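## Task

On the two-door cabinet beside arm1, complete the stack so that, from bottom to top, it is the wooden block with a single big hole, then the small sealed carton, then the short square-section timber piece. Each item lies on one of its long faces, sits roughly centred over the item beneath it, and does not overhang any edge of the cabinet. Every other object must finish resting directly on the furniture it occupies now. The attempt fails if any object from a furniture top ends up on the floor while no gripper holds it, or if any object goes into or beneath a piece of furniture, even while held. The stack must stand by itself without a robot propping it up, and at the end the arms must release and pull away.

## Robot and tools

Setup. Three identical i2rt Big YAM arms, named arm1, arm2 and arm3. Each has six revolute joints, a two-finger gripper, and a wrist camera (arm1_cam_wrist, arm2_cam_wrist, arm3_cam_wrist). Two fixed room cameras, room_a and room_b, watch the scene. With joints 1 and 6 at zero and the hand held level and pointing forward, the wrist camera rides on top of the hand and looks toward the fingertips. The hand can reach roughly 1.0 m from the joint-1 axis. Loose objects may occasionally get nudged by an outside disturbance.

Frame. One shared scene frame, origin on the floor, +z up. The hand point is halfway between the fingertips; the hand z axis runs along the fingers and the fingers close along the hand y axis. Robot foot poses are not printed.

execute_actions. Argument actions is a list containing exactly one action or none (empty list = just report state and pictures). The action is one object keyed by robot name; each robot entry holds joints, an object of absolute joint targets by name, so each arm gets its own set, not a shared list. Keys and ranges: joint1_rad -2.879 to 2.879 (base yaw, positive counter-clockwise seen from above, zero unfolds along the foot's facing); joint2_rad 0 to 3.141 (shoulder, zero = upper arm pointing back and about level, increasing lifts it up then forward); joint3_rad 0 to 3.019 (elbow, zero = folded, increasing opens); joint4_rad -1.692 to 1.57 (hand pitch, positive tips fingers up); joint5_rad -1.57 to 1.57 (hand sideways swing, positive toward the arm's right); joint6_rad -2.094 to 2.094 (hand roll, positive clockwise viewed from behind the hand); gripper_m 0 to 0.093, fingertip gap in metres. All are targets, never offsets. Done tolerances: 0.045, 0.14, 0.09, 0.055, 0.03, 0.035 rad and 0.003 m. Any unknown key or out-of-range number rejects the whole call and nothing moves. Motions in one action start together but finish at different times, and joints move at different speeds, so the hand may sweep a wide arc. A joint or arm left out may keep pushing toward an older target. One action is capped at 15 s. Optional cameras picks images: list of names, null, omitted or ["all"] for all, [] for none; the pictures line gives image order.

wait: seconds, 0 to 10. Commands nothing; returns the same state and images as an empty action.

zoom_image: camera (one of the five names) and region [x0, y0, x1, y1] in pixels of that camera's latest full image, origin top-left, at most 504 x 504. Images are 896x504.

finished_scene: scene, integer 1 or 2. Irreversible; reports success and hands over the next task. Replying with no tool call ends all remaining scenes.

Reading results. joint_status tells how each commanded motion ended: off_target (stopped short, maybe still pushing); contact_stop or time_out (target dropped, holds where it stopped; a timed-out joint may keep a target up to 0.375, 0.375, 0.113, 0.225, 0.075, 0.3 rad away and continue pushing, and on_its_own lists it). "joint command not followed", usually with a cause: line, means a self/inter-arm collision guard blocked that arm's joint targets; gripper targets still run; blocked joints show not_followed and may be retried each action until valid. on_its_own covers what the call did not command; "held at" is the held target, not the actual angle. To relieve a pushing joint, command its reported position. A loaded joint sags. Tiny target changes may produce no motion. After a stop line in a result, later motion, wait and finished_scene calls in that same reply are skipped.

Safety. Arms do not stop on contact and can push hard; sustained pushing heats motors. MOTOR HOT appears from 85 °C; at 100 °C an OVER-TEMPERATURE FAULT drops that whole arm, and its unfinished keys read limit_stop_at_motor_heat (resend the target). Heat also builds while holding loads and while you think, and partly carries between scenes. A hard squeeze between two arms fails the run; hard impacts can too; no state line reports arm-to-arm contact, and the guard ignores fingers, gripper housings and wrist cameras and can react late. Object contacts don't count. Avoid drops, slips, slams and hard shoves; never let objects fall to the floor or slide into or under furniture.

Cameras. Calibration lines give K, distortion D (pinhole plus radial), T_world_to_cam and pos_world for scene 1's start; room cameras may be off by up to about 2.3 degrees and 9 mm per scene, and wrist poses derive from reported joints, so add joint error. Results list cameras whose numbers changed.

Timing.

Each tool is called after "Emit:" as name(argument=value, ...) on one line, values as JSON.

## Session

Emit:
execute_actions(actions=[])

Scene clock: 0.00 s.
arm1.joint_positions: joint1_rad=+0.871 joint2_rad=+0.320 joint3_rad=+1.699 joint4_rad=-1.535 joint5_rad=+0.035 joint6_rad=-0.015 gripper_m=+0.095
arm1.joint_status: not commanded
arm1.hand: x=+0.1931 y=+0.9471 z=+1.4867 quat_wxyz=(+0.138, +0.739, +0.181, -0.633) (m; scene frame)
arm2.joint_positions: joint1_rad=-0.582 joint2_rad=+0.349 joint3_rad=+1.703 joint4_rad=-1.213 joint5_rad=+0.272 joint6_rad=-0.074 gripper_m=+0.094
arm2.joint_status: not commanded
arm2.hand: x=-0.1070 y=+0.1342 z=+1.5948 quat_wxyz=(-0.460, +0.534, -0.388, -0.594) (m; scene frame)
arm3.joint_positions: joint1_rad=+0.668 joint2_rad=+0.445 joint3_rad=+1.713 joint4_rad=-1.479 joint5_rad=-0.181 joint6_rad=-0.236 gripper_m=+0.094
arm3.joint_status: not commanded
arm3.hand: x=-0.0366 y=-0.9752 z=+1.4556 quat_wxyz=(-0.584, +0.432, -0.645, -0.239) (m; scene frame)
pictures: arm1_cam_wrist, arm2_cam_wrist, arm3_cam_wrist, room_a, room_b
camera_calibration (this result's frames):
arm1_cam_wrist: T_world_to_cam=[[-0.44775, 0.892951, 0.0464623, -0.830778], [0.606907, 0.341657, -0.717589, 0.637966], [-0.656646, -0.293102, -0.694915, 1.55716], [0, 0, 0, 1]] pos_world=[0.263338, 0.980286, 1.57849]
arm2_cam_wrist: T_world_to_cam=[[0.960015, 0.279733, 0.0110174, 0.0490826], [0.142179, -0.453286, -0.879953, 1.48239], [-0.241158, 0.846334, -0.474934, 0.74388], [0, 0, 0, 1]] pos_world=[-0.0784926, 0.0286472, 1.65719]
arm3_cam_wrist: T_world_to_cam=[[0.841348, -0.500781, 0.203353, -0.755661], [-0.26902, -0.714316, -0.64605, 0.236431], [0.468788, 0.488846, -0.735708, 1.69344], [0, 0, 0, 1]] pos_world=[-0.0944851, -1.03737, 1.55229]
Images, in order (width x height): arm1_cam_wrist 896x504, arm2_cam_wrist 896x504, arm3_cam_wrist 896x504, room_a 896x504, room_b 896x504.

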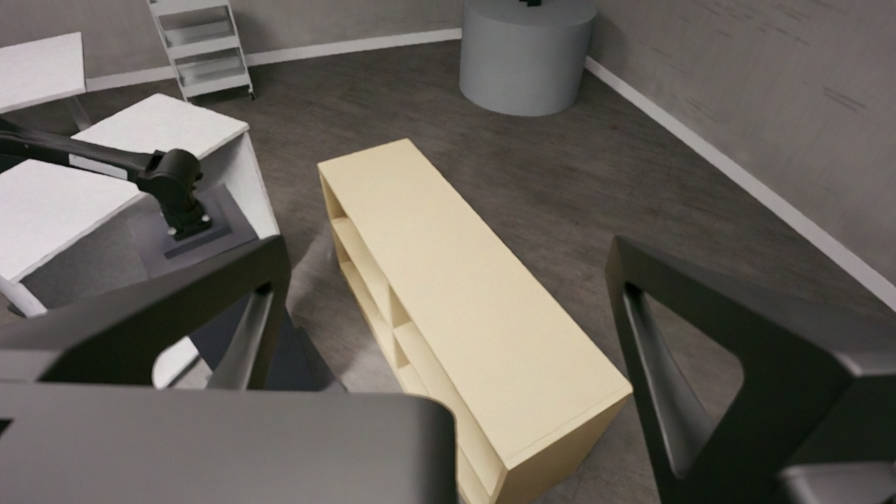

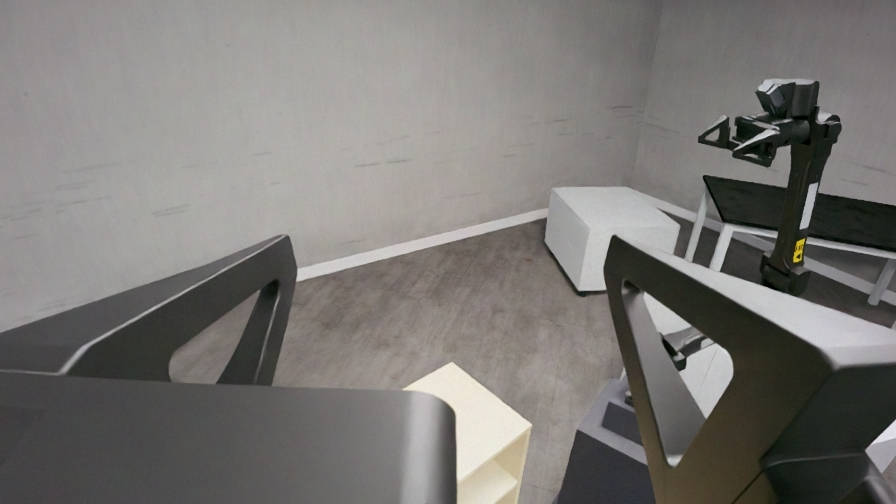

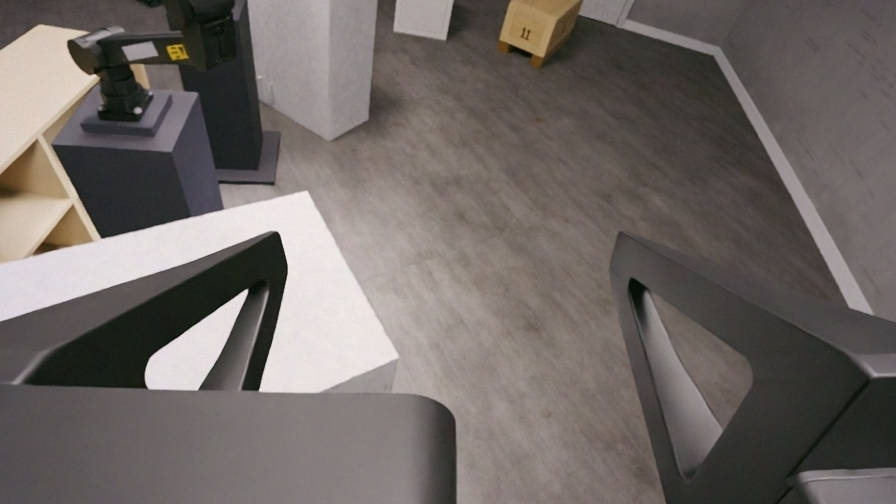

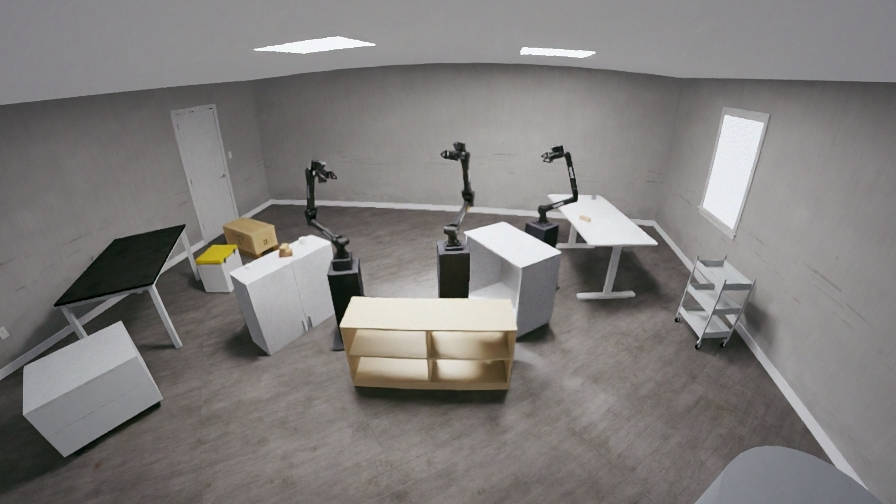

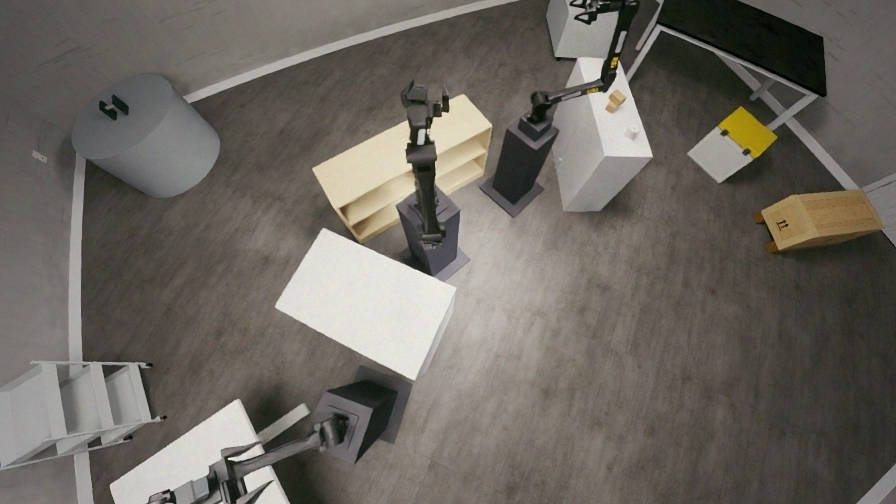

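Emit:
zoom_image(camera="room_a", region=[520, 170, 680, 270])

Emit:
zoom_image(camera="room_a", region=[220, 200, 380, 300])

Emit:
zoom_image(camera="room_b", region=[540, 40, 700, 200])

Emit:
zoom_image(camera="room_b", region=[60, 360, 360, 504])

Region (520, 170, 680, 270) of room_a's 896x504 image, scaled by 3.150, with more detail than that image has; it fills the top 315 rows of this view, and the rest is white.

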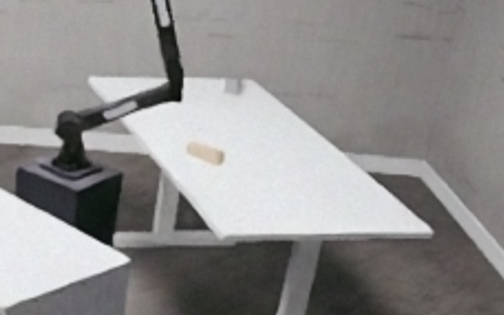

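Region (220, 200, 380, 300) of room_a's 896x504 image, scaled by 3.150, with more detail than that image has; it fills the top 315 rows of this view, and the rest is white.

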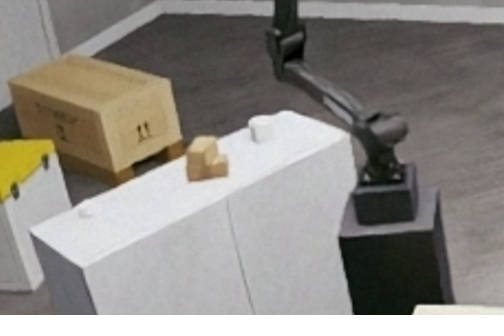

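Region (540, 40, 700, 200) of room_b's 896x504 image, scaled by 3.150, with more detail than that image has.

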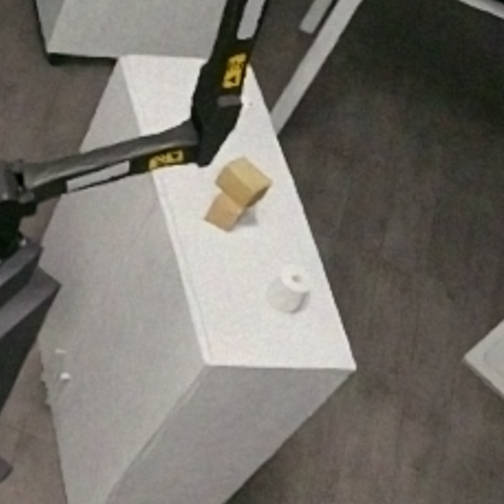

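Region (60, 360, 360, 504) of room_b's 896x504 image, scaled by 1.680, with more detail than that image has; it fills the top 242 rows of this view, and the rest is white.

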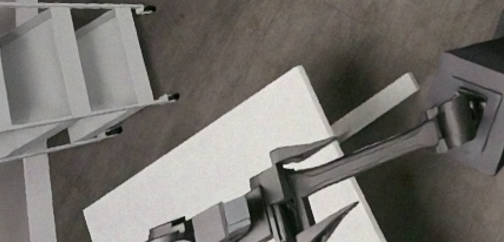

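Emit:
execute_actions(actions=[{"arm3":{"joints":{"joint1_rad":-2.04,"joint2_rad":1.91,"joint3_rad":1.95,"joint4_rad":-1.58,"joint5_rad":0.0,"joint6_rad":0.0,"gripper_m":0.093}},"arm1":{"joints":{"joint1_rad":-2.0,"joint2_rad":1.86,"joint3_rad":1.97,"joint4_rad":-1.64,"joint5_rad":0.0,"joint6_rad":0.0,"gripper_m":0.093}}}], cameras=["arm1_cam_wrist","arm3_cam_wrist","room_b"])

Scene clock: 122.70 s.
arm1.joint_positions: joint1_rad=-2.008 joint2_rad=+1.894 joint3_rad=+1.940 joint4_rad=-1.624 joint5_rad=+0.000 joint6_rad=-0.013 gripper_m=+0.093
arm1.joint_status: all done
arm1.hand: x=+0.6236 y=+1.3449 z=+1.0790 quat_wxyz=(+0.001, +0.374, -0.927, -0.001) (m; scene frame)
arm2.joint_positions: joint1_rad=-0.582 joint2_rad=+0.349 joint3_rad=+1.703 joint4_rad=-1.213 joint5_rad=+0.272 joint6_rad=-0.074 gripper_m=+0.094
arm2.joint_status: not commanded
arm2.hand: x=-0.1070 y=+0.1342 z=+1.5948 quat_wxyz=(-0.460, +0.534, -0.388, -0.594) (m; scene frame)
arm3.joint_positions: joint1_rad=-2.050 joint2_rad=+1.932 joint3_rad=+1.916 joint4_rad=-1.568 joint5_rad=+0.001 joint6_rad=-0.010 gripper_m=+0.093
arm3.joint_status: all done
arm3.hand: x=-0.2625 y=-1.6015 z=+0.9957 quat_wxyz=(+0.002, -0.817, -0.576, -0.007) (m; scene frame)
pictures: arm1_cam_wrist, arm3_cam_wrist, room_b
camera_calibration (this result's frames):
arm1_cam_wrist: T_world_to_cam=[[0.710317, -0.703863, -0.0051996, 0.506801], [-0.574689, -0.584192, 0.573107, 0.537517], [-0.406426, -0.4041, -0.819464, 1.80075], [0, 0, 0, 1]] pos_world=[0.680787, 1.39841, 1.17023]
arm3_cam_wrist: T_world_to_cam=[[-0.944723, 0.327488, -0.0158109, 0.290199], [0.251529, 0.754844, 0.605759, 0.674237], [0.210314, 0.568297, -0.795491, 1.88598], [0, 0, 0, 1]] pos_world=[-0.292081, -1.67578, 1.09645]
Images, in order (width x height): arm1_cam_wrist 896x504, arm3_cam_wrist 896x504, room_b 896x504.

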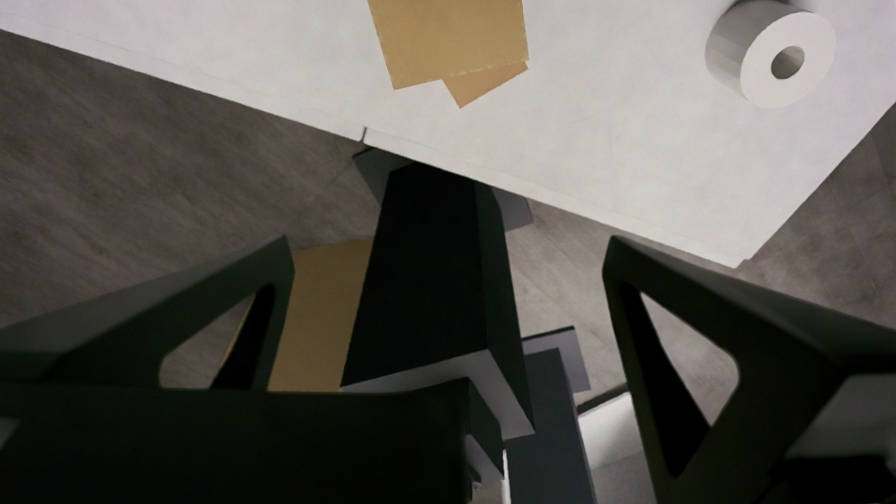

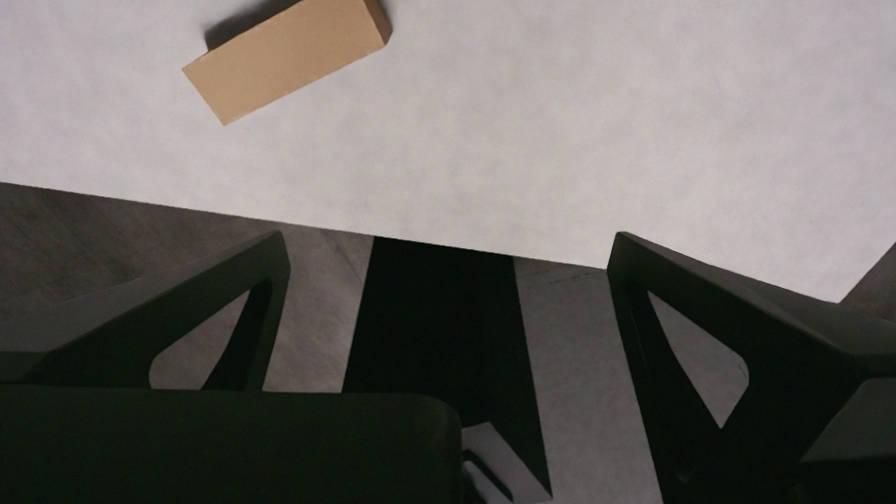

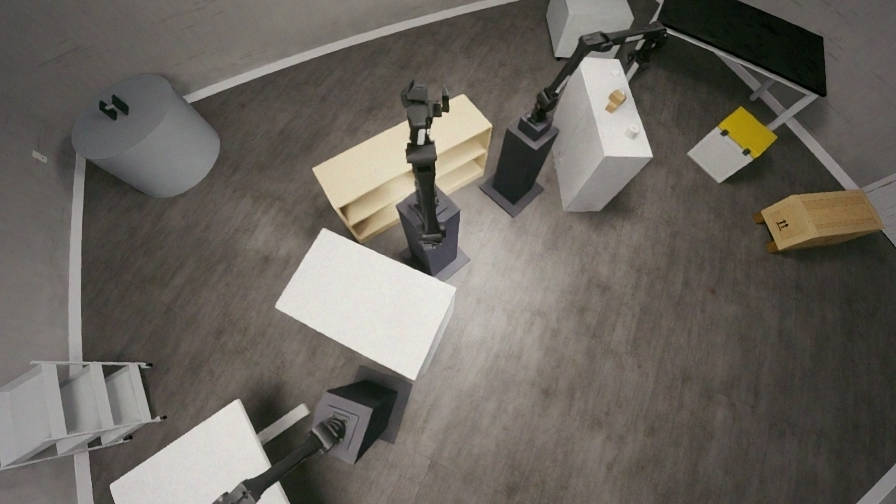

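Emit:
zoom_image(camera="arm3_cam_wrist", region=[160, 0, 420, 140])

Emit:
zoom_image(camera="arm1_cam_wrist", region=[330, 0, 590, 140])

Region (160, 0, 420, 140) of arm3_cam_wrist's 896x504 image, scaled by 1.938, with more detail than that image has; it fills the top 271 rows of this view, and the rest is white.

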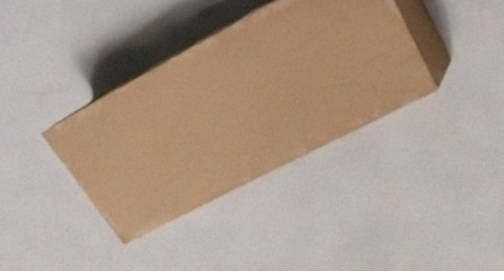

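Region (330, 0, 590, 140) of arm1_cam_wrist's 896x504 image, scaled by 1.938, with more detail than that image has; it fills the top 271 rows of this view, and the rest is white.

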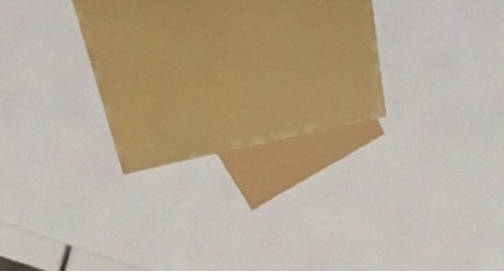

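Emit:
execute_actions(actions=[{"arm3":{"joints":{"joint1_rad":-1.855,"joint2_rad":1.995,"joint3_rad":1.745,"joint4_rad":-1.275,"joint6_rad":1.345}},"arm1":{"joints":{"joint4_rad":-1.30}},"arm2":{"joints":{"joint1_rad":1.0,"joint2_rad":1.48,"joint3_rad":1.53,"joint4_rad":-1.55,"joint5_rad":0.0,"joint6_rad":0.0,"gripper_m":0.093}}}], cameras=["arm1_cam_wrist","arm2_cam_wrist","arm3_cam_wrist"])

Scene clock: 194.33 s.
arm1.joint_positions: joint1_rad=-2.008 joint2_rad=+1.894 joint3_rad=+1.940 joint4_rad=-1.322 joint5_rad=+0.000 joint6_rad=-0.013 gripper_m=+0.093
arm1.joint_status: all done
arm1.hand: x=+0.6769 y=+1.3949 z=+1.0900 quat_wxyz=(-0.139, +0.370, -0.917, -0.056) (m; scene frame)
arm2.joint_positions: joint1_rad=+1.004 joint2_rad=+1.492 joint3_rad=+1.525 joint4_rad=-1.540 joint5_rad=-0.001 joint6_rad=-0.010 gripper_m=+0.093
arm2.joint_status: all done
arm2.hand: x=-0.5273 y=-0.1494 z=+1.1482 quat_wxyz=(+0.013, +0.957, +0.288, -0.033) (m; scene frame)
arm3.joint_positions: joint1_rad=-1.853 joint2_rad=+2.017 joint3_rad=+1.726 joint4_rad=-1.289 joint5_rad=-0.001 joint6_rad=+1.333 gripper_m=+0.093
arm3.joint_status: all done
arm3.hand: x=-0.1497 y=-1.6437 z=+0.8754 quat_wxyz=(+0.003, -0.999, -0.041, -0.004) (m; scene frame)
pictures: arm1_cam_wrist, arm2_cam_wrist, arm3_cam_wrist
camera_calibration (this result's frames):
arm1_cam_wrist: T_world_to_cam=[[0.70971, -0.704474, 0.00534757, 0.494028], [-0.672327, -0.675018, 0.303853, 1.07735], [-0.210447, -0.219243, -0.952704, 1.60632], [0, 0, 0, 1]] pos_world=[0.71176, 1.42743, 1.20035]
arm2_cam_wrist: T_world_to_cam=[[-0.534696, 0.844999, -0.00880906, -0.144104], [0.716234, 0.458699, 0.525931, -0.154695], [0.448452, 0.274904, -0.850481, 1.37991], [0, 0, 0, 1]] pos_world=[-0.585079, -0.186618, 1.25368]
arm3_cam_wrist: T_world_to_cam=[[-0.0911194, 0.995824, -0.00555979, 1.62599], [0.795338, 0.0761321, 0.601366, -0.279757], [0.599278, 0.0503742, -0.798955, 1.00056], [0, 0, 0, 1]] pos_world=[-0.228954, -1.6483, 0.97668]
Images, in order (width x height): arm1_cam_wrist 896x504, arm2_cam_wrist 896x504, arm3_cam_wrist 896x504.

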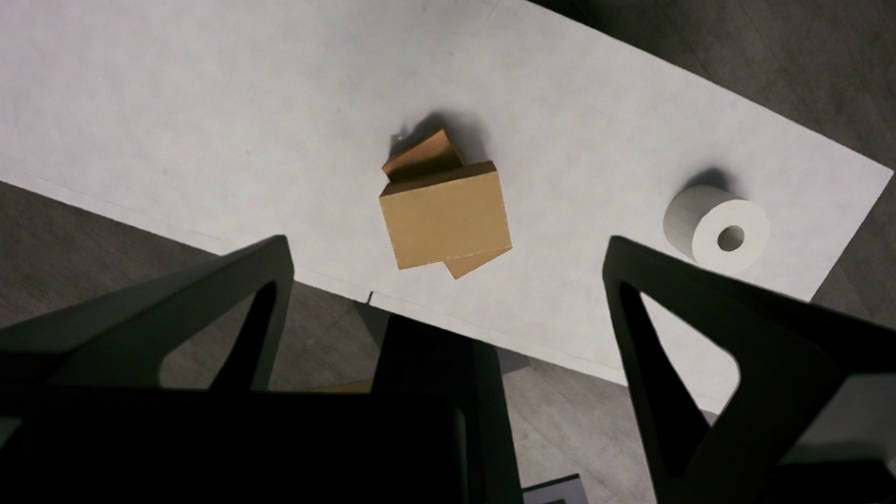

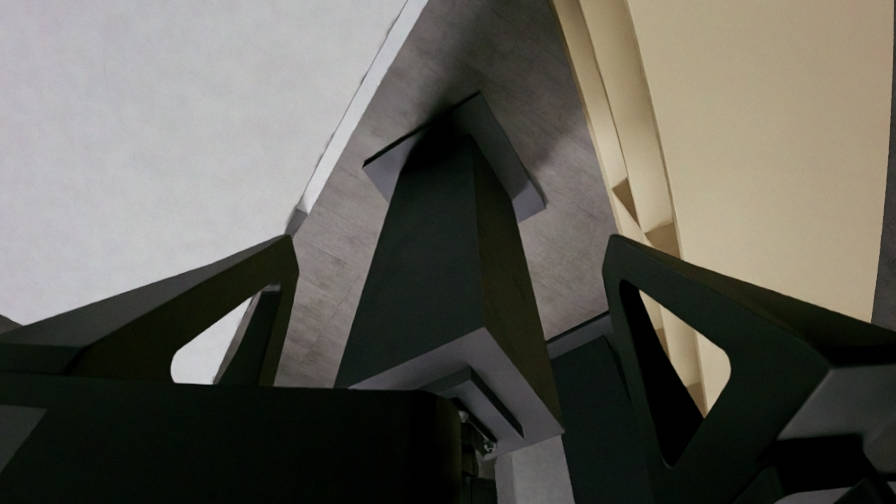

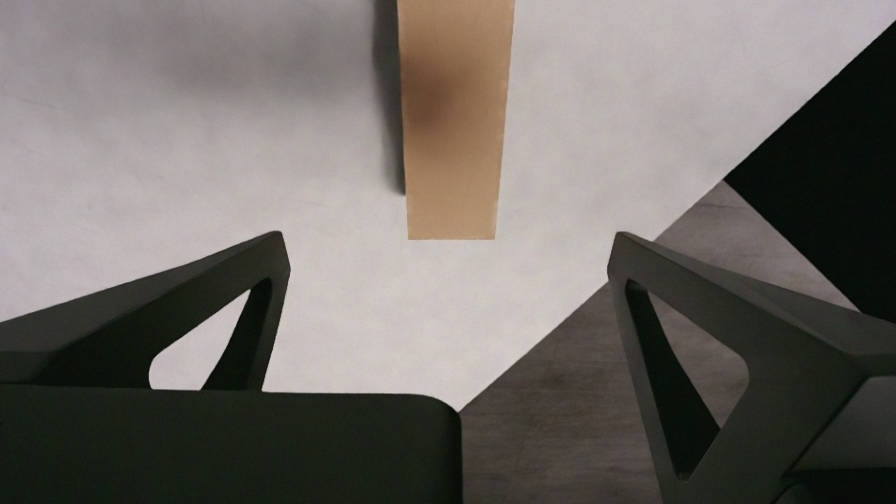

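Emit:
execute_actions(actions=[{"arm3":{"joints":{"joint2_rad":2.125,"joint3_rad":1.612,"joint4_rad":-1.008}}}], cameras=["arm1_cam_wrist","arm3_cam_wrist"])

Emit:
zoom_image(camera="arm1_cam_wrist", region=[340, 100, 560, 300])

Scene clock: 212.97 s.
arm1.joint_positions: joint1_rad=-2.008 joint2_rad=+1.894 joint3_rad=+1.940 joint4_rad=-1.322 joint5_rad=+0.000 joint6_rad=-0.013 gripper_m=+0.093
arm1.joint_status: not commanded
arm1.hand: x=+0.6769 y=+1.3949 z=+1.0900 quat_wxyz=(-0.139, +0.370, -0.917, -0.056) (m; scene frame)
arm2.joint_positions: joint1_rad=+1.004 joint2_rad=+1.492 joint3_rad=+1.525 joint4_rad=-1.540 joint5_rad=-0.001 joint6_rad=-0.010 gripper_m=+0.093
arm2.joint_status: not commanded
arm2.hand: x=-0.5273 y=-0.1494 z=+1.1482 quat_wxyz=(+0.013, +0.957, +0.288, -0.033) (m; scene frame)
arm3.joint_positions: joint1_rad=-1.853 joint2_rad=+2.145 joint3_rad=+1.592 joint4_rad=-1.022 joint5_rad=-0.001 joint6_rad=+1.333 gripper_m=+0.093
arm3.joint_status: all done
arm3.hand: x=-0.1488 y=-1.6420 z=+0.7528 quat_wxyz=(+0.001, -0.999, -0.041, -0.003) (m; scene frame)
pictures: arm1_cam_wrist, arm3_cam_wrist
camera_calibration (this result's frames):
arm1_cam_wrist: T_world_to_cam=[[0.70971, -0.704474, 0.00534757, 0.494028], [-0.672327, -0.675018, 0.303853, 1.07735], [-0.210447, -0.219243, -0.952704, 1.60632], [0, 0, 0, 1]] pos_world=[0.71176, 1.42743, 1.20035]
arm3_cam_wrist: T_world_to_cam=[[-0.0903421, 0.995864, -0.00962269, 1.62699], [0.795793, 0.0779949, 0.600525, -0.203117], [0.598791, 0.046595, -0.799548, 0.89612], [0, 0, 0, 1]] pos_world=[-0.227964, -1.64618, 0.854124]
Images, in order (width x height): arm1_cam_wrist 896x504, arm3_cam_wrist 896x504.

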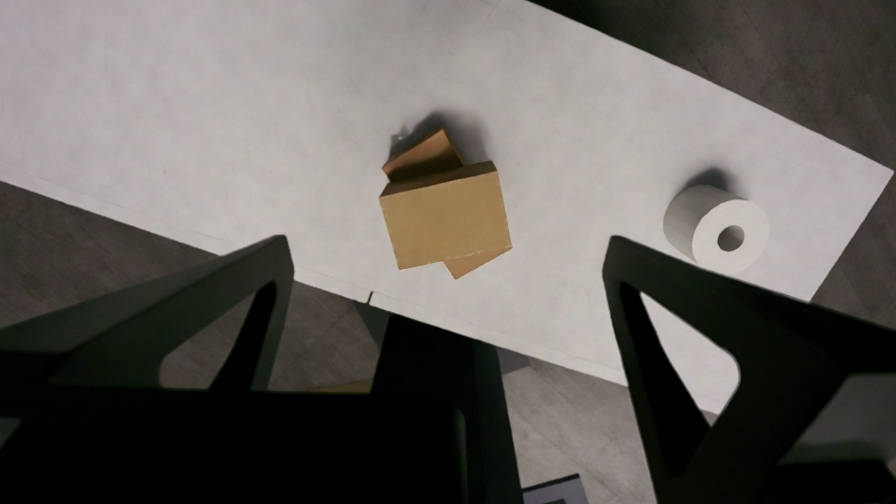

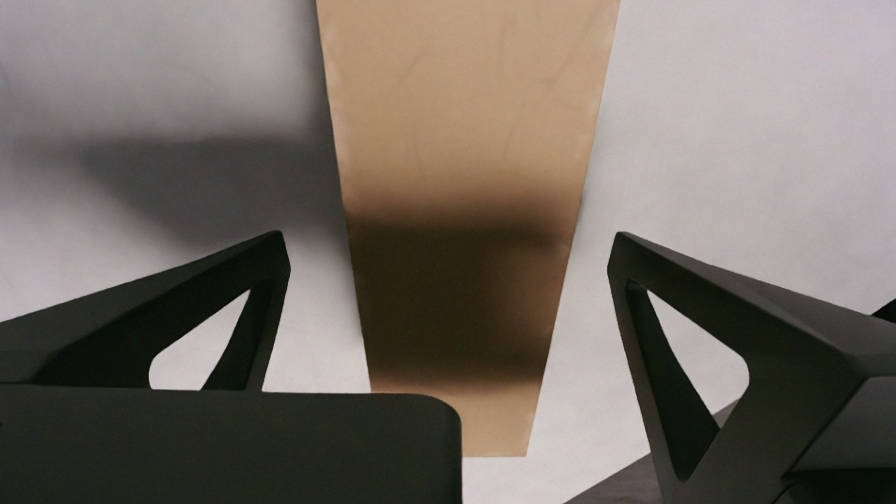

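Region (340, 100, 560, 300) of arm1_cam_wrist's 896x504 image, scaled by 2.291, with more detail than that image has; it fills the top 458 rows of this view, and the rest is white.

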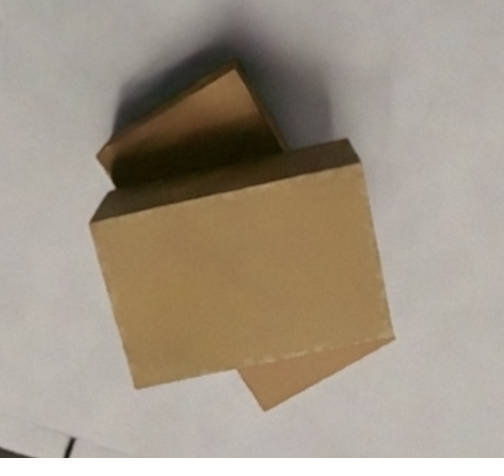

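Emit:
execute_actions(actions=[{"arm3":{"joints":{"gripper_m":0.036}}}], cameras=["arm3_cam_wrist"])

Scene clock: 250.80 s.
arm1.joint_positions: joint1_rad=-2.008 joint2_rad=+1.894 joint3_rad=+1.940 joint4_rad=-1.322 joint5_rad=+0.000 joint6_rad=-0.013 gripper_m=+0.093
arm1.joint_status: not commanded
arm1.hand: x=+0.6769 y=+1.3949 z=+1.0900 quat_wxyz=(-0.139, +0.370, -0.917, -0.056) (m; scene frame)
arm2.joint_positions: joint1_rad=+1.004 joint2_rad=+1.492 joint3_rad=+1.525 joint4_rad=-1.540 joint5_rad=-0.001 joint6_rad=-0.010 gripper_m=+0.093
arm2.joint_status: not commanded
arm2.hand: x=-0.5273 y=-0.1494 z=+1.1482 quat_wxyz=(+0.013, +0.957, +0.288, -0.033) (m; scene frame)
arm3.joint_positions: joint1_rad=-1.853 joint2_rad=+2.145 joint3_rad=+1.592 joint4_rad=-1.020 joint5_rad=-0.001 joint6_rad=+1.334 gripper_m=+0.045
arm3.joint_status: gripper_m off_target (ended at +0.045, target +0.036)
arm3.hand: x=-0.1488 y=-1.6424 z=+0.7528 quat_wxyz=(+0.000, -0.999, -0.040, -0.003) (m; scene frame)
pictures: arm3_cam_wrist
camera_calibration (this result's frames):
arm3_cam_wrist: T_world_to_cam=[[-0.0895766, 0.995918, -0.0110972, 1.62867], [0.795997, 0.078283, 0.600217, -0.202306], [0.598636, 0.0449321, -0.79976, 0.893576], [0, 0, 0, 1]] pos_world=[-0.228001, -1.64633, 0.854148]
Images, in order (width x height): arm3_cam_wrist 896x504.

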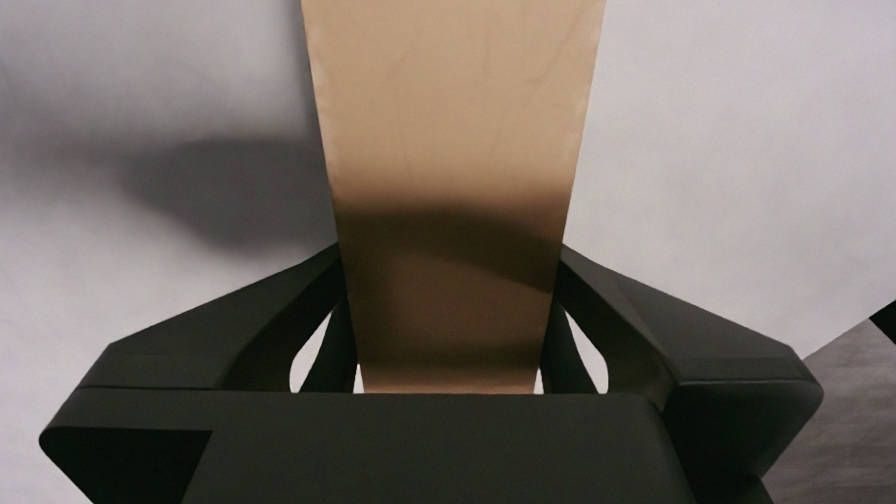

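Emit:
execute_actions(actions=[{"arm3":{"joints":{"joint2_rad":1.895,"joint3_rad":1.73,"joint4_rad":-1.375}}}], cameras=["arm3_cam_wrist"])

Emit:
execute_actions(actions=[{"arm3":{"joints":{"joint1_rad":1.505}}}], cameras=["arm3_cam_wrist","room_b"])

Scene clock: 274.77 s.
arm1.joint_positions: joint1_rad=-2.008 joint2_rad=+1.894 joint3_rad=+1.940 joint4_rad=-1.322 joint5_rad=+0.000 joint6_rad=-0.013 gripper_m=+0.093
arm1.joint_status: not commanded
arm1.hand: x=+0.6769 y=+1.3949 z=+1.0900 quat_wxyz=(-0.139, +0.370, -0.917, -0.056) (m; scene frame)
arm2.joint_positions: joint1_rad=+1.004 joint2_rad=+1.492 joint3_rad=+1.525 joint4_rad=-1.540 joint5_rad=-0.001 joint6_rad=-0.010 gripper_m=+0.093
arm2.joint_status: not commanded
arm2.hand: x=-0.5273 y=-0.1494 z=+1.1482 quat_wxyz=(+0.013, +0.957, +0.288, -0.033) (m; scene frame)
arm3.joint_positions: joint1_rad=-1.853 joint2_rad=+1.916 joint3_rad=+1.701 joint4_rad=-1.363 joint5_rad=-0.001 joint6_rad=+1.334 gripper_m=+0.045
arm3.joint_status: all done
arm3.hand: x=-0.1461 y=-1.6190 z=+0.9241 quat_wxyz=(+0.002, -0.999, -0.040, -0.004) (m; scene frame)
pictures: arm3_cam_wrist
camera_calibration (this result's frames):
arm3_cam_wrist: T_world_to_cam=[[-0.0895932, 0.995954, -0.00702748, 1.60384], [0.795603, 0.0758113, 0.601056, -0.313987], [0.599157, 0.0482594, -0.799176, 1.03282], [0, 0, 0, 1]] pos_world=[-0.225321, -1.62339, 1.0254]
Images, in order (width x height): arm3_cam_wrist 896x504.

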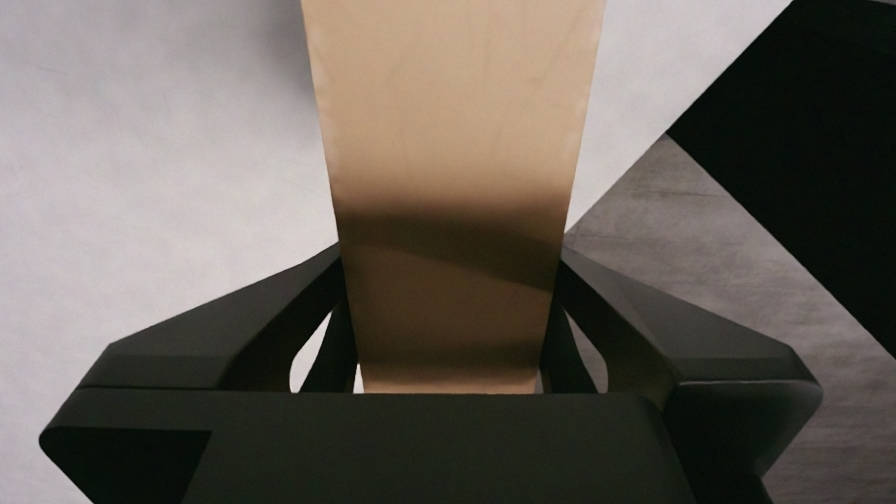

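Scene clock: 277.63 s.
arm1.joint_positions: joint1_rad=-2.008 joint2_rad=+1.894 joint3_rad=+1.940 joint4_rad=-1.322 joint5_rad=+0.000 joint6_rad=-0.013 gripper_m=+0.093
arm1.joint_status: not commanded
arm1.hand: x=+0.6769 y=+1.3949 z=+1.0900 quat_wxyz=(-0.139, +0.370, -0.917, -0.056) (m; scene frame)
arm2.joint_positions: joint1_rad=+1.004 joint2_rad=+1.492 joint3_rad=+1.525 joint4_rad=-1.540 joint5_rad=-0.001 joint6_rad=-0.010 gripper_m=+0.093
arm2.joint_status: not commanded
arm2.hand: x=-0.5273 y=-0.1494 z=+1.1482 quat_wxyz=(+0.013, +0.957, +0.288, -0.033) (m; scene frame)
arm3.joint_positions: joint1_rad=+1.516 joint2_rad=+1.916 joint3_rad=+1.701 joint4_rad=-1.363 joint5_rad=-0.003 joint6_rad=+1.334 gripper_m=+0.045
arm3.joint_status: all done
arm3.hand: x=-0.0965 y=-0.4569 z=+0.9226 quat_wxyz=(-0.001, +0.153, -0.988, +0.004) (m; scene frame)
pictures: arm3_cam_wrist, room_b
camera_calibration (this result's frames):
arm3_cam_wrist: T_world_to_cam=[[0.31204, -0.950066, -0.00241165, -0.403769], [-0.7632, -0.252176, 0.594923, -0.735231], [-0.565824, -0.183799, -0.803779, 0.731619], [0, 0, 0, 1]] pos_world=[-0.0211691, -0.434544, 1.02449]
Images, in order (width x height): arm3_cam_wrist 896x504, room_b 896x504.

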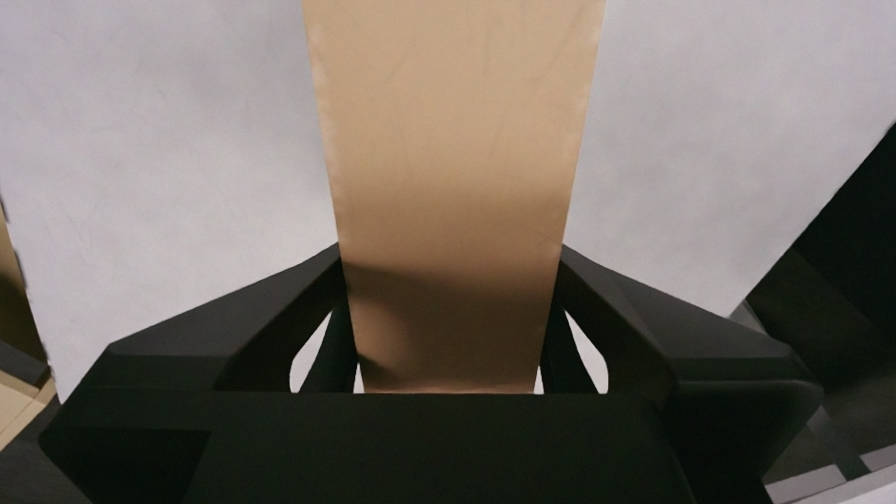

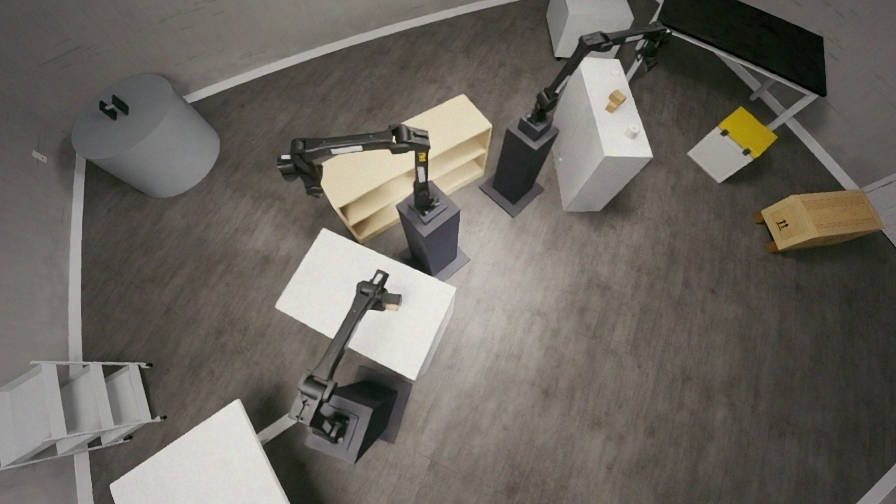

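Emit:
execute_actions(actions=[{"arm3":{"joints":{"joint2_rad":1.985,"joint3_rad":1.58,"joint4_rad":-1.112}}}], cameras=["arm3_cam_wrist"])

Scene clock: 287.17 s.
arm1.joint_positions: joint1_rad=-2.008 joint2_rad=+1.894 joint3_rad=+1.940 joint4_rad=-1.322 joint5_rad=+0.000 joint6_rad=-0.013 gripper_m=+0.093
arm1.joint_status: not commanded
arm1.hand: x=+0.6769 y=+1.3949 z=+1.0900 quat_wxyz=(-0.139, +0.370, -0.917, -0.056) (m; scene frame)
arm2.joint_positions: joint1_rad=+1.004 joint2_rad=+1.492 joint3_rad=+1.525 joint4_rad=-1.540 joint5_rad=-0.001 joint6_rad=-0.010 gripper_m=+0.093
arm2.joint_status: not commanded
arm2.hand: x=-0.5273 y=-0.1494 z=+1.1482 quat_wxyz=(+0.013, +0.957, +0.288, -0.033) (m; scene frame)
arm3.joint_positions: joint1_rad=+1.516 joint2_rad=+2.010 joint3_rad=+1.560 joint4_rad=-1.126 joint5_rad=-0.002 joint6_rad=+1.335 gripper_m=+0.045
arm3.joint_status: all done
arm3.hand: x=-0.0960 y=-0.4554 z=+0.8182 quat_wxyz=(-0.001, +0.153, -0.988, +0.004) (m; scene frame)
pictures: arm3_cam_wrist
camera_calibration (this result's frames):
arm3_cam_wrist: T_world_to_cam=[[0.311326, -0.950296, -0.0037993, -0.401862], [-0.763555, -0.252524, 0.594319, -0.672115], [-0.565738, -0.182126, -0.80422, 0.64942], [0, 0, 0, 1]] pos_world=[-0.0206846, -0.433337, 0.920201]
Images, in order (width x height): arm3_cam_wrist 896x504.

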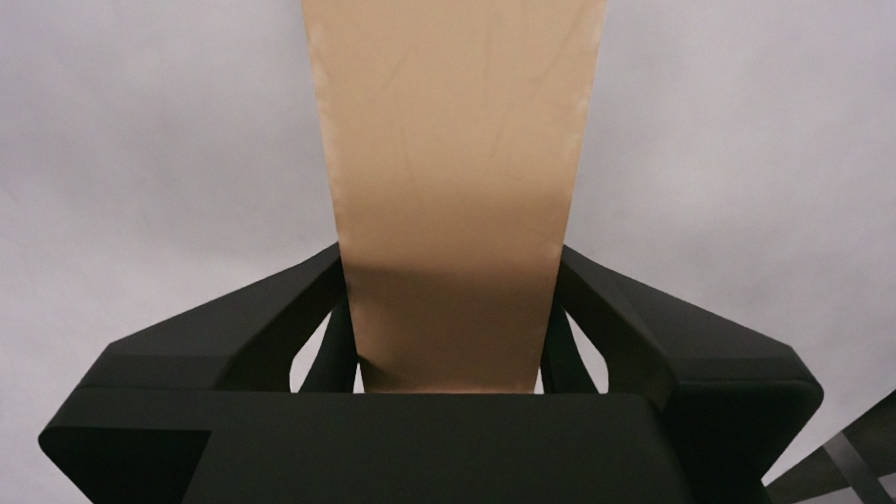

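Emit:
execute_actions(actions=[{"arm3":{"joints":{"joint2_rad":2.04}}}], cameras=["arm3_cam_wrist"])

Scene clock: 291.63 s.
arm1.joint_positions: joint1_rad=-2.008 joint2_rad=+1.894 joint3_rad=+1.940 joint4_rad=-1.322 joint5_rad=+0.000 joint6_rad=-0.013 gripper_m=+0.093
arm1.joint_status: not commanded
arm1.hand: x=+0.6769 y=+1.3949 z=+1.0900 quat_wxyz=(-0.139, +0.370, -0.917, -0.056) (m; scene frame)
arm2.joint_positions: joint1_rad=+1.004 joint2_rad=+1.492 joint3_rad=+1.525 joint4_rad=-1.540 joint5_rad=-0.001 joint6_rad=-0.010 gripper_m=+0.093
arm2.joint_status: not commanded
arm2.hand: x=-0.5273 y=-0.1494 z=+1.1482 quat_wxyz=(+0.013, +0.957, +0.288, -0.033) (m; scene frame)
arm3.joint_positions: joint1_rad=+1.515 joint2_rad=+2.022 joint3_rad=+1.560 joint4_rad=-1.122 joint5_rad=-0.003 joint6_rad=+1.336 gripper_m=+0.045
arm3.joint_status: all done
arm3.hand: x=-0.0954 y=-0.4556 z=+0.8117 quat_wxyz=(+0.000, +0.152, -0.988, +0.008) (m; scene frame)
pictures: arm3_cam_wrist
camera_calibration (this result's frames):
arm3_cam_wrist: T_world_to_cam=[[0.309466, -0.950903, 0.00378316, -0.408843], [-0.763933, -0.246245, 0.596464, -0.666729], [-0.566248, -0.187475, -0.802631, 0.640673], [0, 0, 0, 1]] pos_world=[-0.0200345, -0.432838, 0.91345]
Images, in order (width x height): arm3_cam_wrist 896x504.

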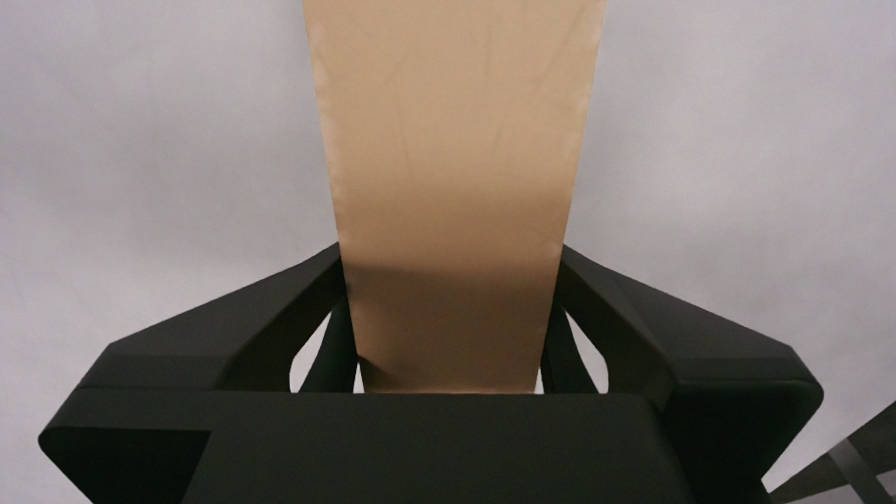

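Emit:
execute_actions(actions=[{"arm3":{"joints":{"joint2_rad":2.056}}}], cameras=[])

Scene clock: 298.07 s.
arm1.joint_positions: joint1_rad=-2.008 joint2_rad=+1.894 joint3_rad=+1.940 joint4_rad=-1.322 joint5_rad=+0.000 joint6_rad=-0.013 gripper_m=+0.093
arm1.joint_status: not commanded
arm1.hand: x=+0.6769 y=+1.3949 z=+1.0900 quat_wxyz=(-0.139, +0.370, -0.917, -0.056) (m; scene frame)
arm2.joint_positions: joint1_rad=+1.004 joint2_rad=+1.492 joint3_rad=+1.525 joint4_rad=-1.540 joint5_rad=-0.001 joint6_rad=-0.010 gripper_m=+0.093
arm2.joint_status: not commanded
arm2.hand: x=-0.5273 y=-0.1494 z=+1.1482 quat_wxyz=(+0.013, +0.957, +0.288, -0.033) (m; scene frame)
arm3.joint_positions: joint1_rad=+1.515 joint2_rad=+2.023 joint3_rad=+1.560 joint4_rad=-1.122 joint5_rad=-0.003 joint6_rad=+1.336 gripper_m=+0.045
arm3.joint_status: all done
arm3.hand: x=-0.0954 y=-0.4557 z=+0.8115 quat_wxyz=(+0.000, +0.152, -0.988, +0.008) (m; scene frame)
pictures: none
No camera images: the call's "cameras" was empty. Leave "cameras" out to get every camera's image.

Emit:
execute_actions(actions=[{"arm3":{"joints":{"joint2_rad":2.018,"gripper_m":0.093}}}], cameras=["arm3_cam_wrist"])

Emit:
execute_actions(actions=[{"arm3":{"joints":{"joint2_rad":1.72}}}], cameras=["arm3_cam_wrist"])

Scene clock: 303.77 s.
arm1.joint_positions: joint1_rad=-2.008 joint2_rad=+1.894 joint3_rad=+1.940 joint4_rad=-1.322 joint5_rad=+0.000 joint6_rad=-0.013 gripper_m=+0.093
arm1.joint_status: not commanded
arm1.hand: x=+0.6769 y=+1.3949 z=+1.0900 quat_wxyz=(-0.139, +0.370, -0.917, -0.056) (m; scene frame)
arm2.joint_positions: joint1_rad=+1.004 joint2_rad=+1.492 joint3_rad=+1.525 joint4_rad=-1.540 joint5_rad=-0.001 joint6_rad=-0.010 gripper_m=+0.093
arm2.joint_status: not commanded
arm2.hand: x=-0.5273 y=-0.1494 z=+1.1482 quat_wxyz=(+0.013, +0.957, +0.288, -0.033) (m; scene frame)
arm3.joint_positions: joint1_rad=+1.515 joint2_rad=+2.024 joint3_rad=+1.560 joint4_rad=-1.122 joint5_rad=-0.003 joint6_rad=+1.336 gripper_m=+0.093
arm3.joint_status: all done
arm3.hand: x=-0.0953 y=-0.4558 z=+0.8108 quat_wxyz=(+0.000, +0.152, -0.988, +0.008) (m; scene frame)
pictures: arm3_cam_wrist
camera_calibration (this result's frames):
arm3_cam_wrist: T_world_to_cam=[[0.309462, -0.950897, 0.00535601, -0.410287], [-0.764225, -0.245352, 0.596459, -0.665809], [-0.565857, -0.188675, -0.802626, 0.639484], [0, 0, 0, 1]] pos_world=[-0.0200029, -0.432843, 0.912591]
Images, in order (width x height): arm3_cam_wrist 896x504.

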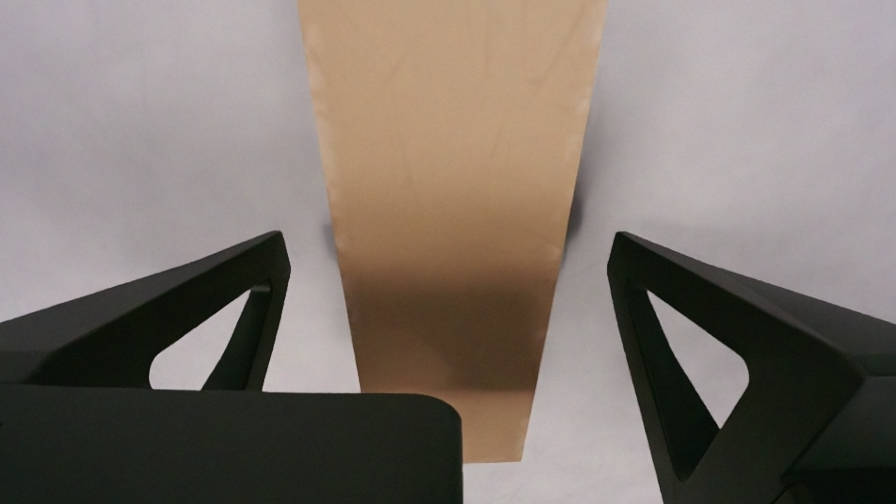

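Scene clock: 305.20 s.
arm1.joint_positions: joint1_rad=-2.008 joint2_rad=+1.894 joint3_rad=+1.940 joint4_rad=-1.322 joint5_rad=+0.000 joint6_rad=-0.013 gripper_m=+0.093
arm1.joint_status: not commanded
arm1.hand: x=+0.6769 y=+1.3949 z=+1.0900 quat_wxyz=(-0.139, +0.370, -0.917, -0.056) (m; scene frame)
arm2.joint_positions: joint1_rad=+1.004 joint2_rad=+1.492 joint3_rad=+1.525 joint4_rad=-1.540 joint5_rad=-0.001 joint6_rad=-0.010 gripper_m=+0.093
arm2.joint_status: not commanded
arm2.hand: x=-0.5273 y=-0.1494 z=+1.1482 quat_wxyz=(+0.013, +0.957, +0.288, -0.033) (m; scene frame)
arm3.joint_positions: joint1_rad=+1.515 joint2_rad=+1.731 joint3_rad=+1.560 joint4_rad=-1.122 joint5_rad=-0.002 joint6_rad=+1.336 gripper_m=+0.093
arm3.joint_status: all done
arm3.hand: x=-0.0966 y=-0.4490 z=+0.9782 quat_wxyz=(-0.013, +0.151, -0.979, -0.137) (m; scene frame)
pictures: arm3_cam_wrist
camera_calibration (this result's frames):
arm3_cam_wrist: T_world_to_cam=[[0.308078, -0.910873, -0.274588, -0.11267], [-0.752459, -0.409911, 0.515537, -0.758535], [-0.582145, 0.0477908, -0.811679, 0.887838], [0, 0, 0, 1]] pos_world=[-0.0192047, -0.45599, 1.08075]
Images, in order (width x height): arm3_cam_wrist 896x504.

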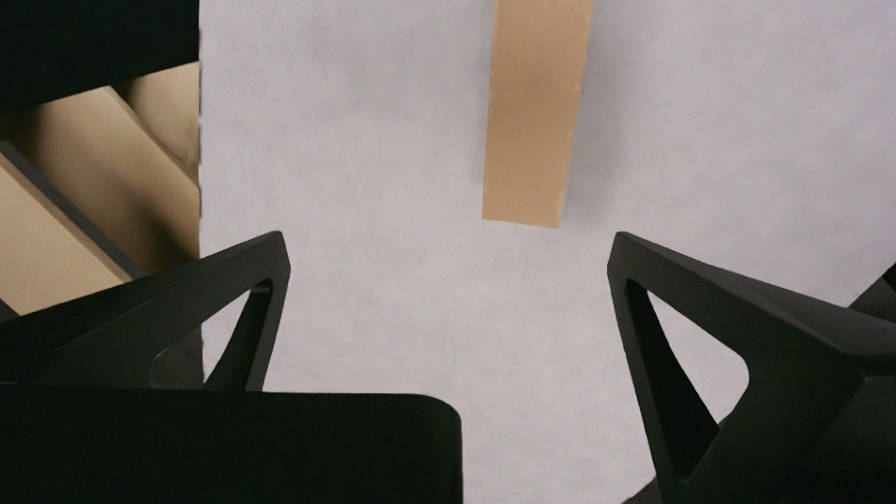

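Emit:
execute_actions(actions=[{"arm3":{"joints":{"joint1_rad":0.2,"joint2_rad":1.6}},"arm2":{"joints":{"joint1_rad":2.095,"joint2_rad":1.87,"joint3_rad":1.49,"joint4_rad":-1.138,"joint6_rad":1.38}}}], cameras=["arm2_cam_wrist","room_b"])

Scene clock: 340.57 s.
arm1.joint_positions: joint1_rad=-2.008 joint2_rad=+1.894 joint3_rad=+1.940 joint4_rad=-1.322 joint5_rad=+0.000 joint6_rad=-0.013 gripper_m=+0.093
arm1.joint_status: not commanded
arm1.hand: x=+0.6769 y=+1.3949 z=+1.0900 quat_wxyz=(-0.139, +0.370, -0.917, -0.056) (m; scene frame)
arm2.joint_positions: joint1_rad=+2.105 joint2_rad=+1.885 joint3_rad=+1.488 joint4_rad=-1.142 joint5_rad=-0.002 joint6_rad=+1.366 gripper_m=+0.093
arm2.joint_status: all done
arm2.hand: x=-0.0855 y=-0.4639 z=+0.9457 quat_wxyz=(+0.020, +0.988, +0.154, -0.002) (m; scene frame)
arm3.joint_positions: joint1_rad=+0.195 joint2_rad=+1.617 joint3_rad=+1.560 joint4_rad=-1.122 joint5_rad=+0.001 joint6_rad=+1.336 gripper_m=+0.093
arm3.joint_status: all done
arm3.hand: x=+0.4976 y=-0.8573 z=+1.0466 quat_wxyz=(-0.135, -0.476, -0.857, -0.144) (m; scene frame)
pictures: arm2_cam_wrist, room_b
camera_calibration (this result's frames):
arm2_cam_wrist: T_world_to_cam=[[-0.284228, 0.957876, -0.041076, 0.460445], [0.776355, 0.255082, 0.576374, -0.357382], [0.562572, 0.131932, -0.816153, 1.00699], [0, 0, 0, 1]] pos_world=[-0.158176, -0.482742, 1.04675]
Images, in order (width x height): arm2_cam_wrist 896x504, room_b 896x504.

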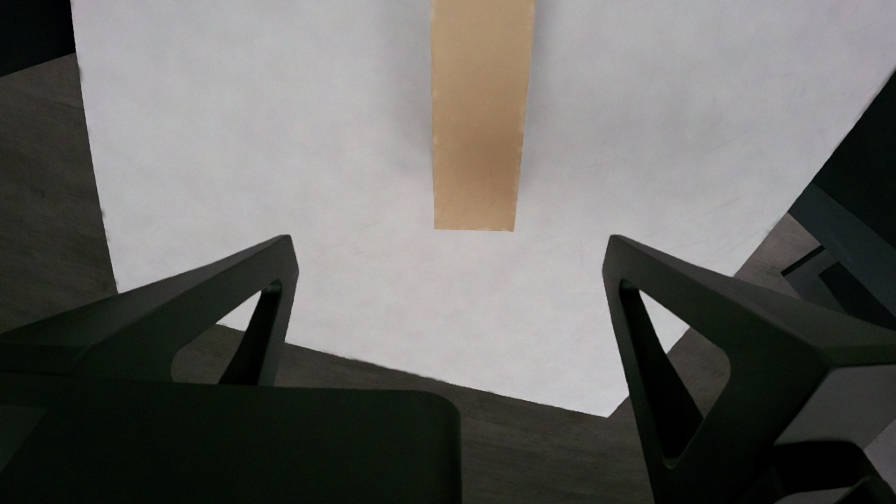

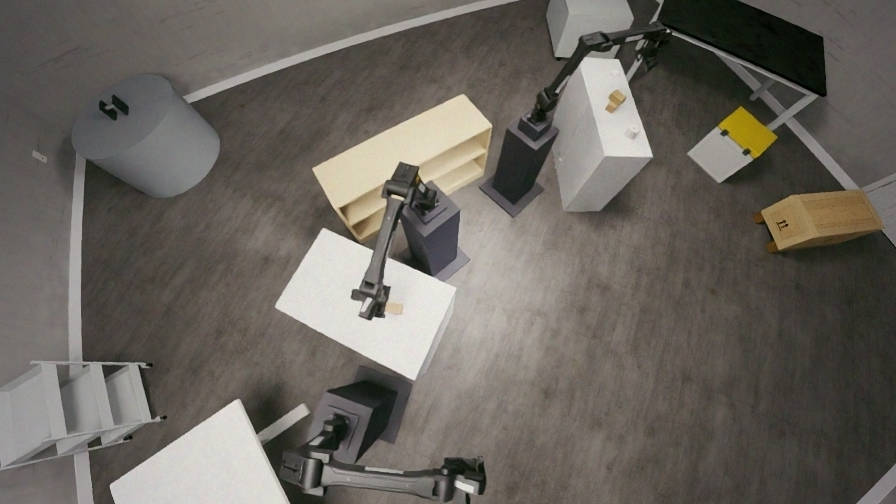

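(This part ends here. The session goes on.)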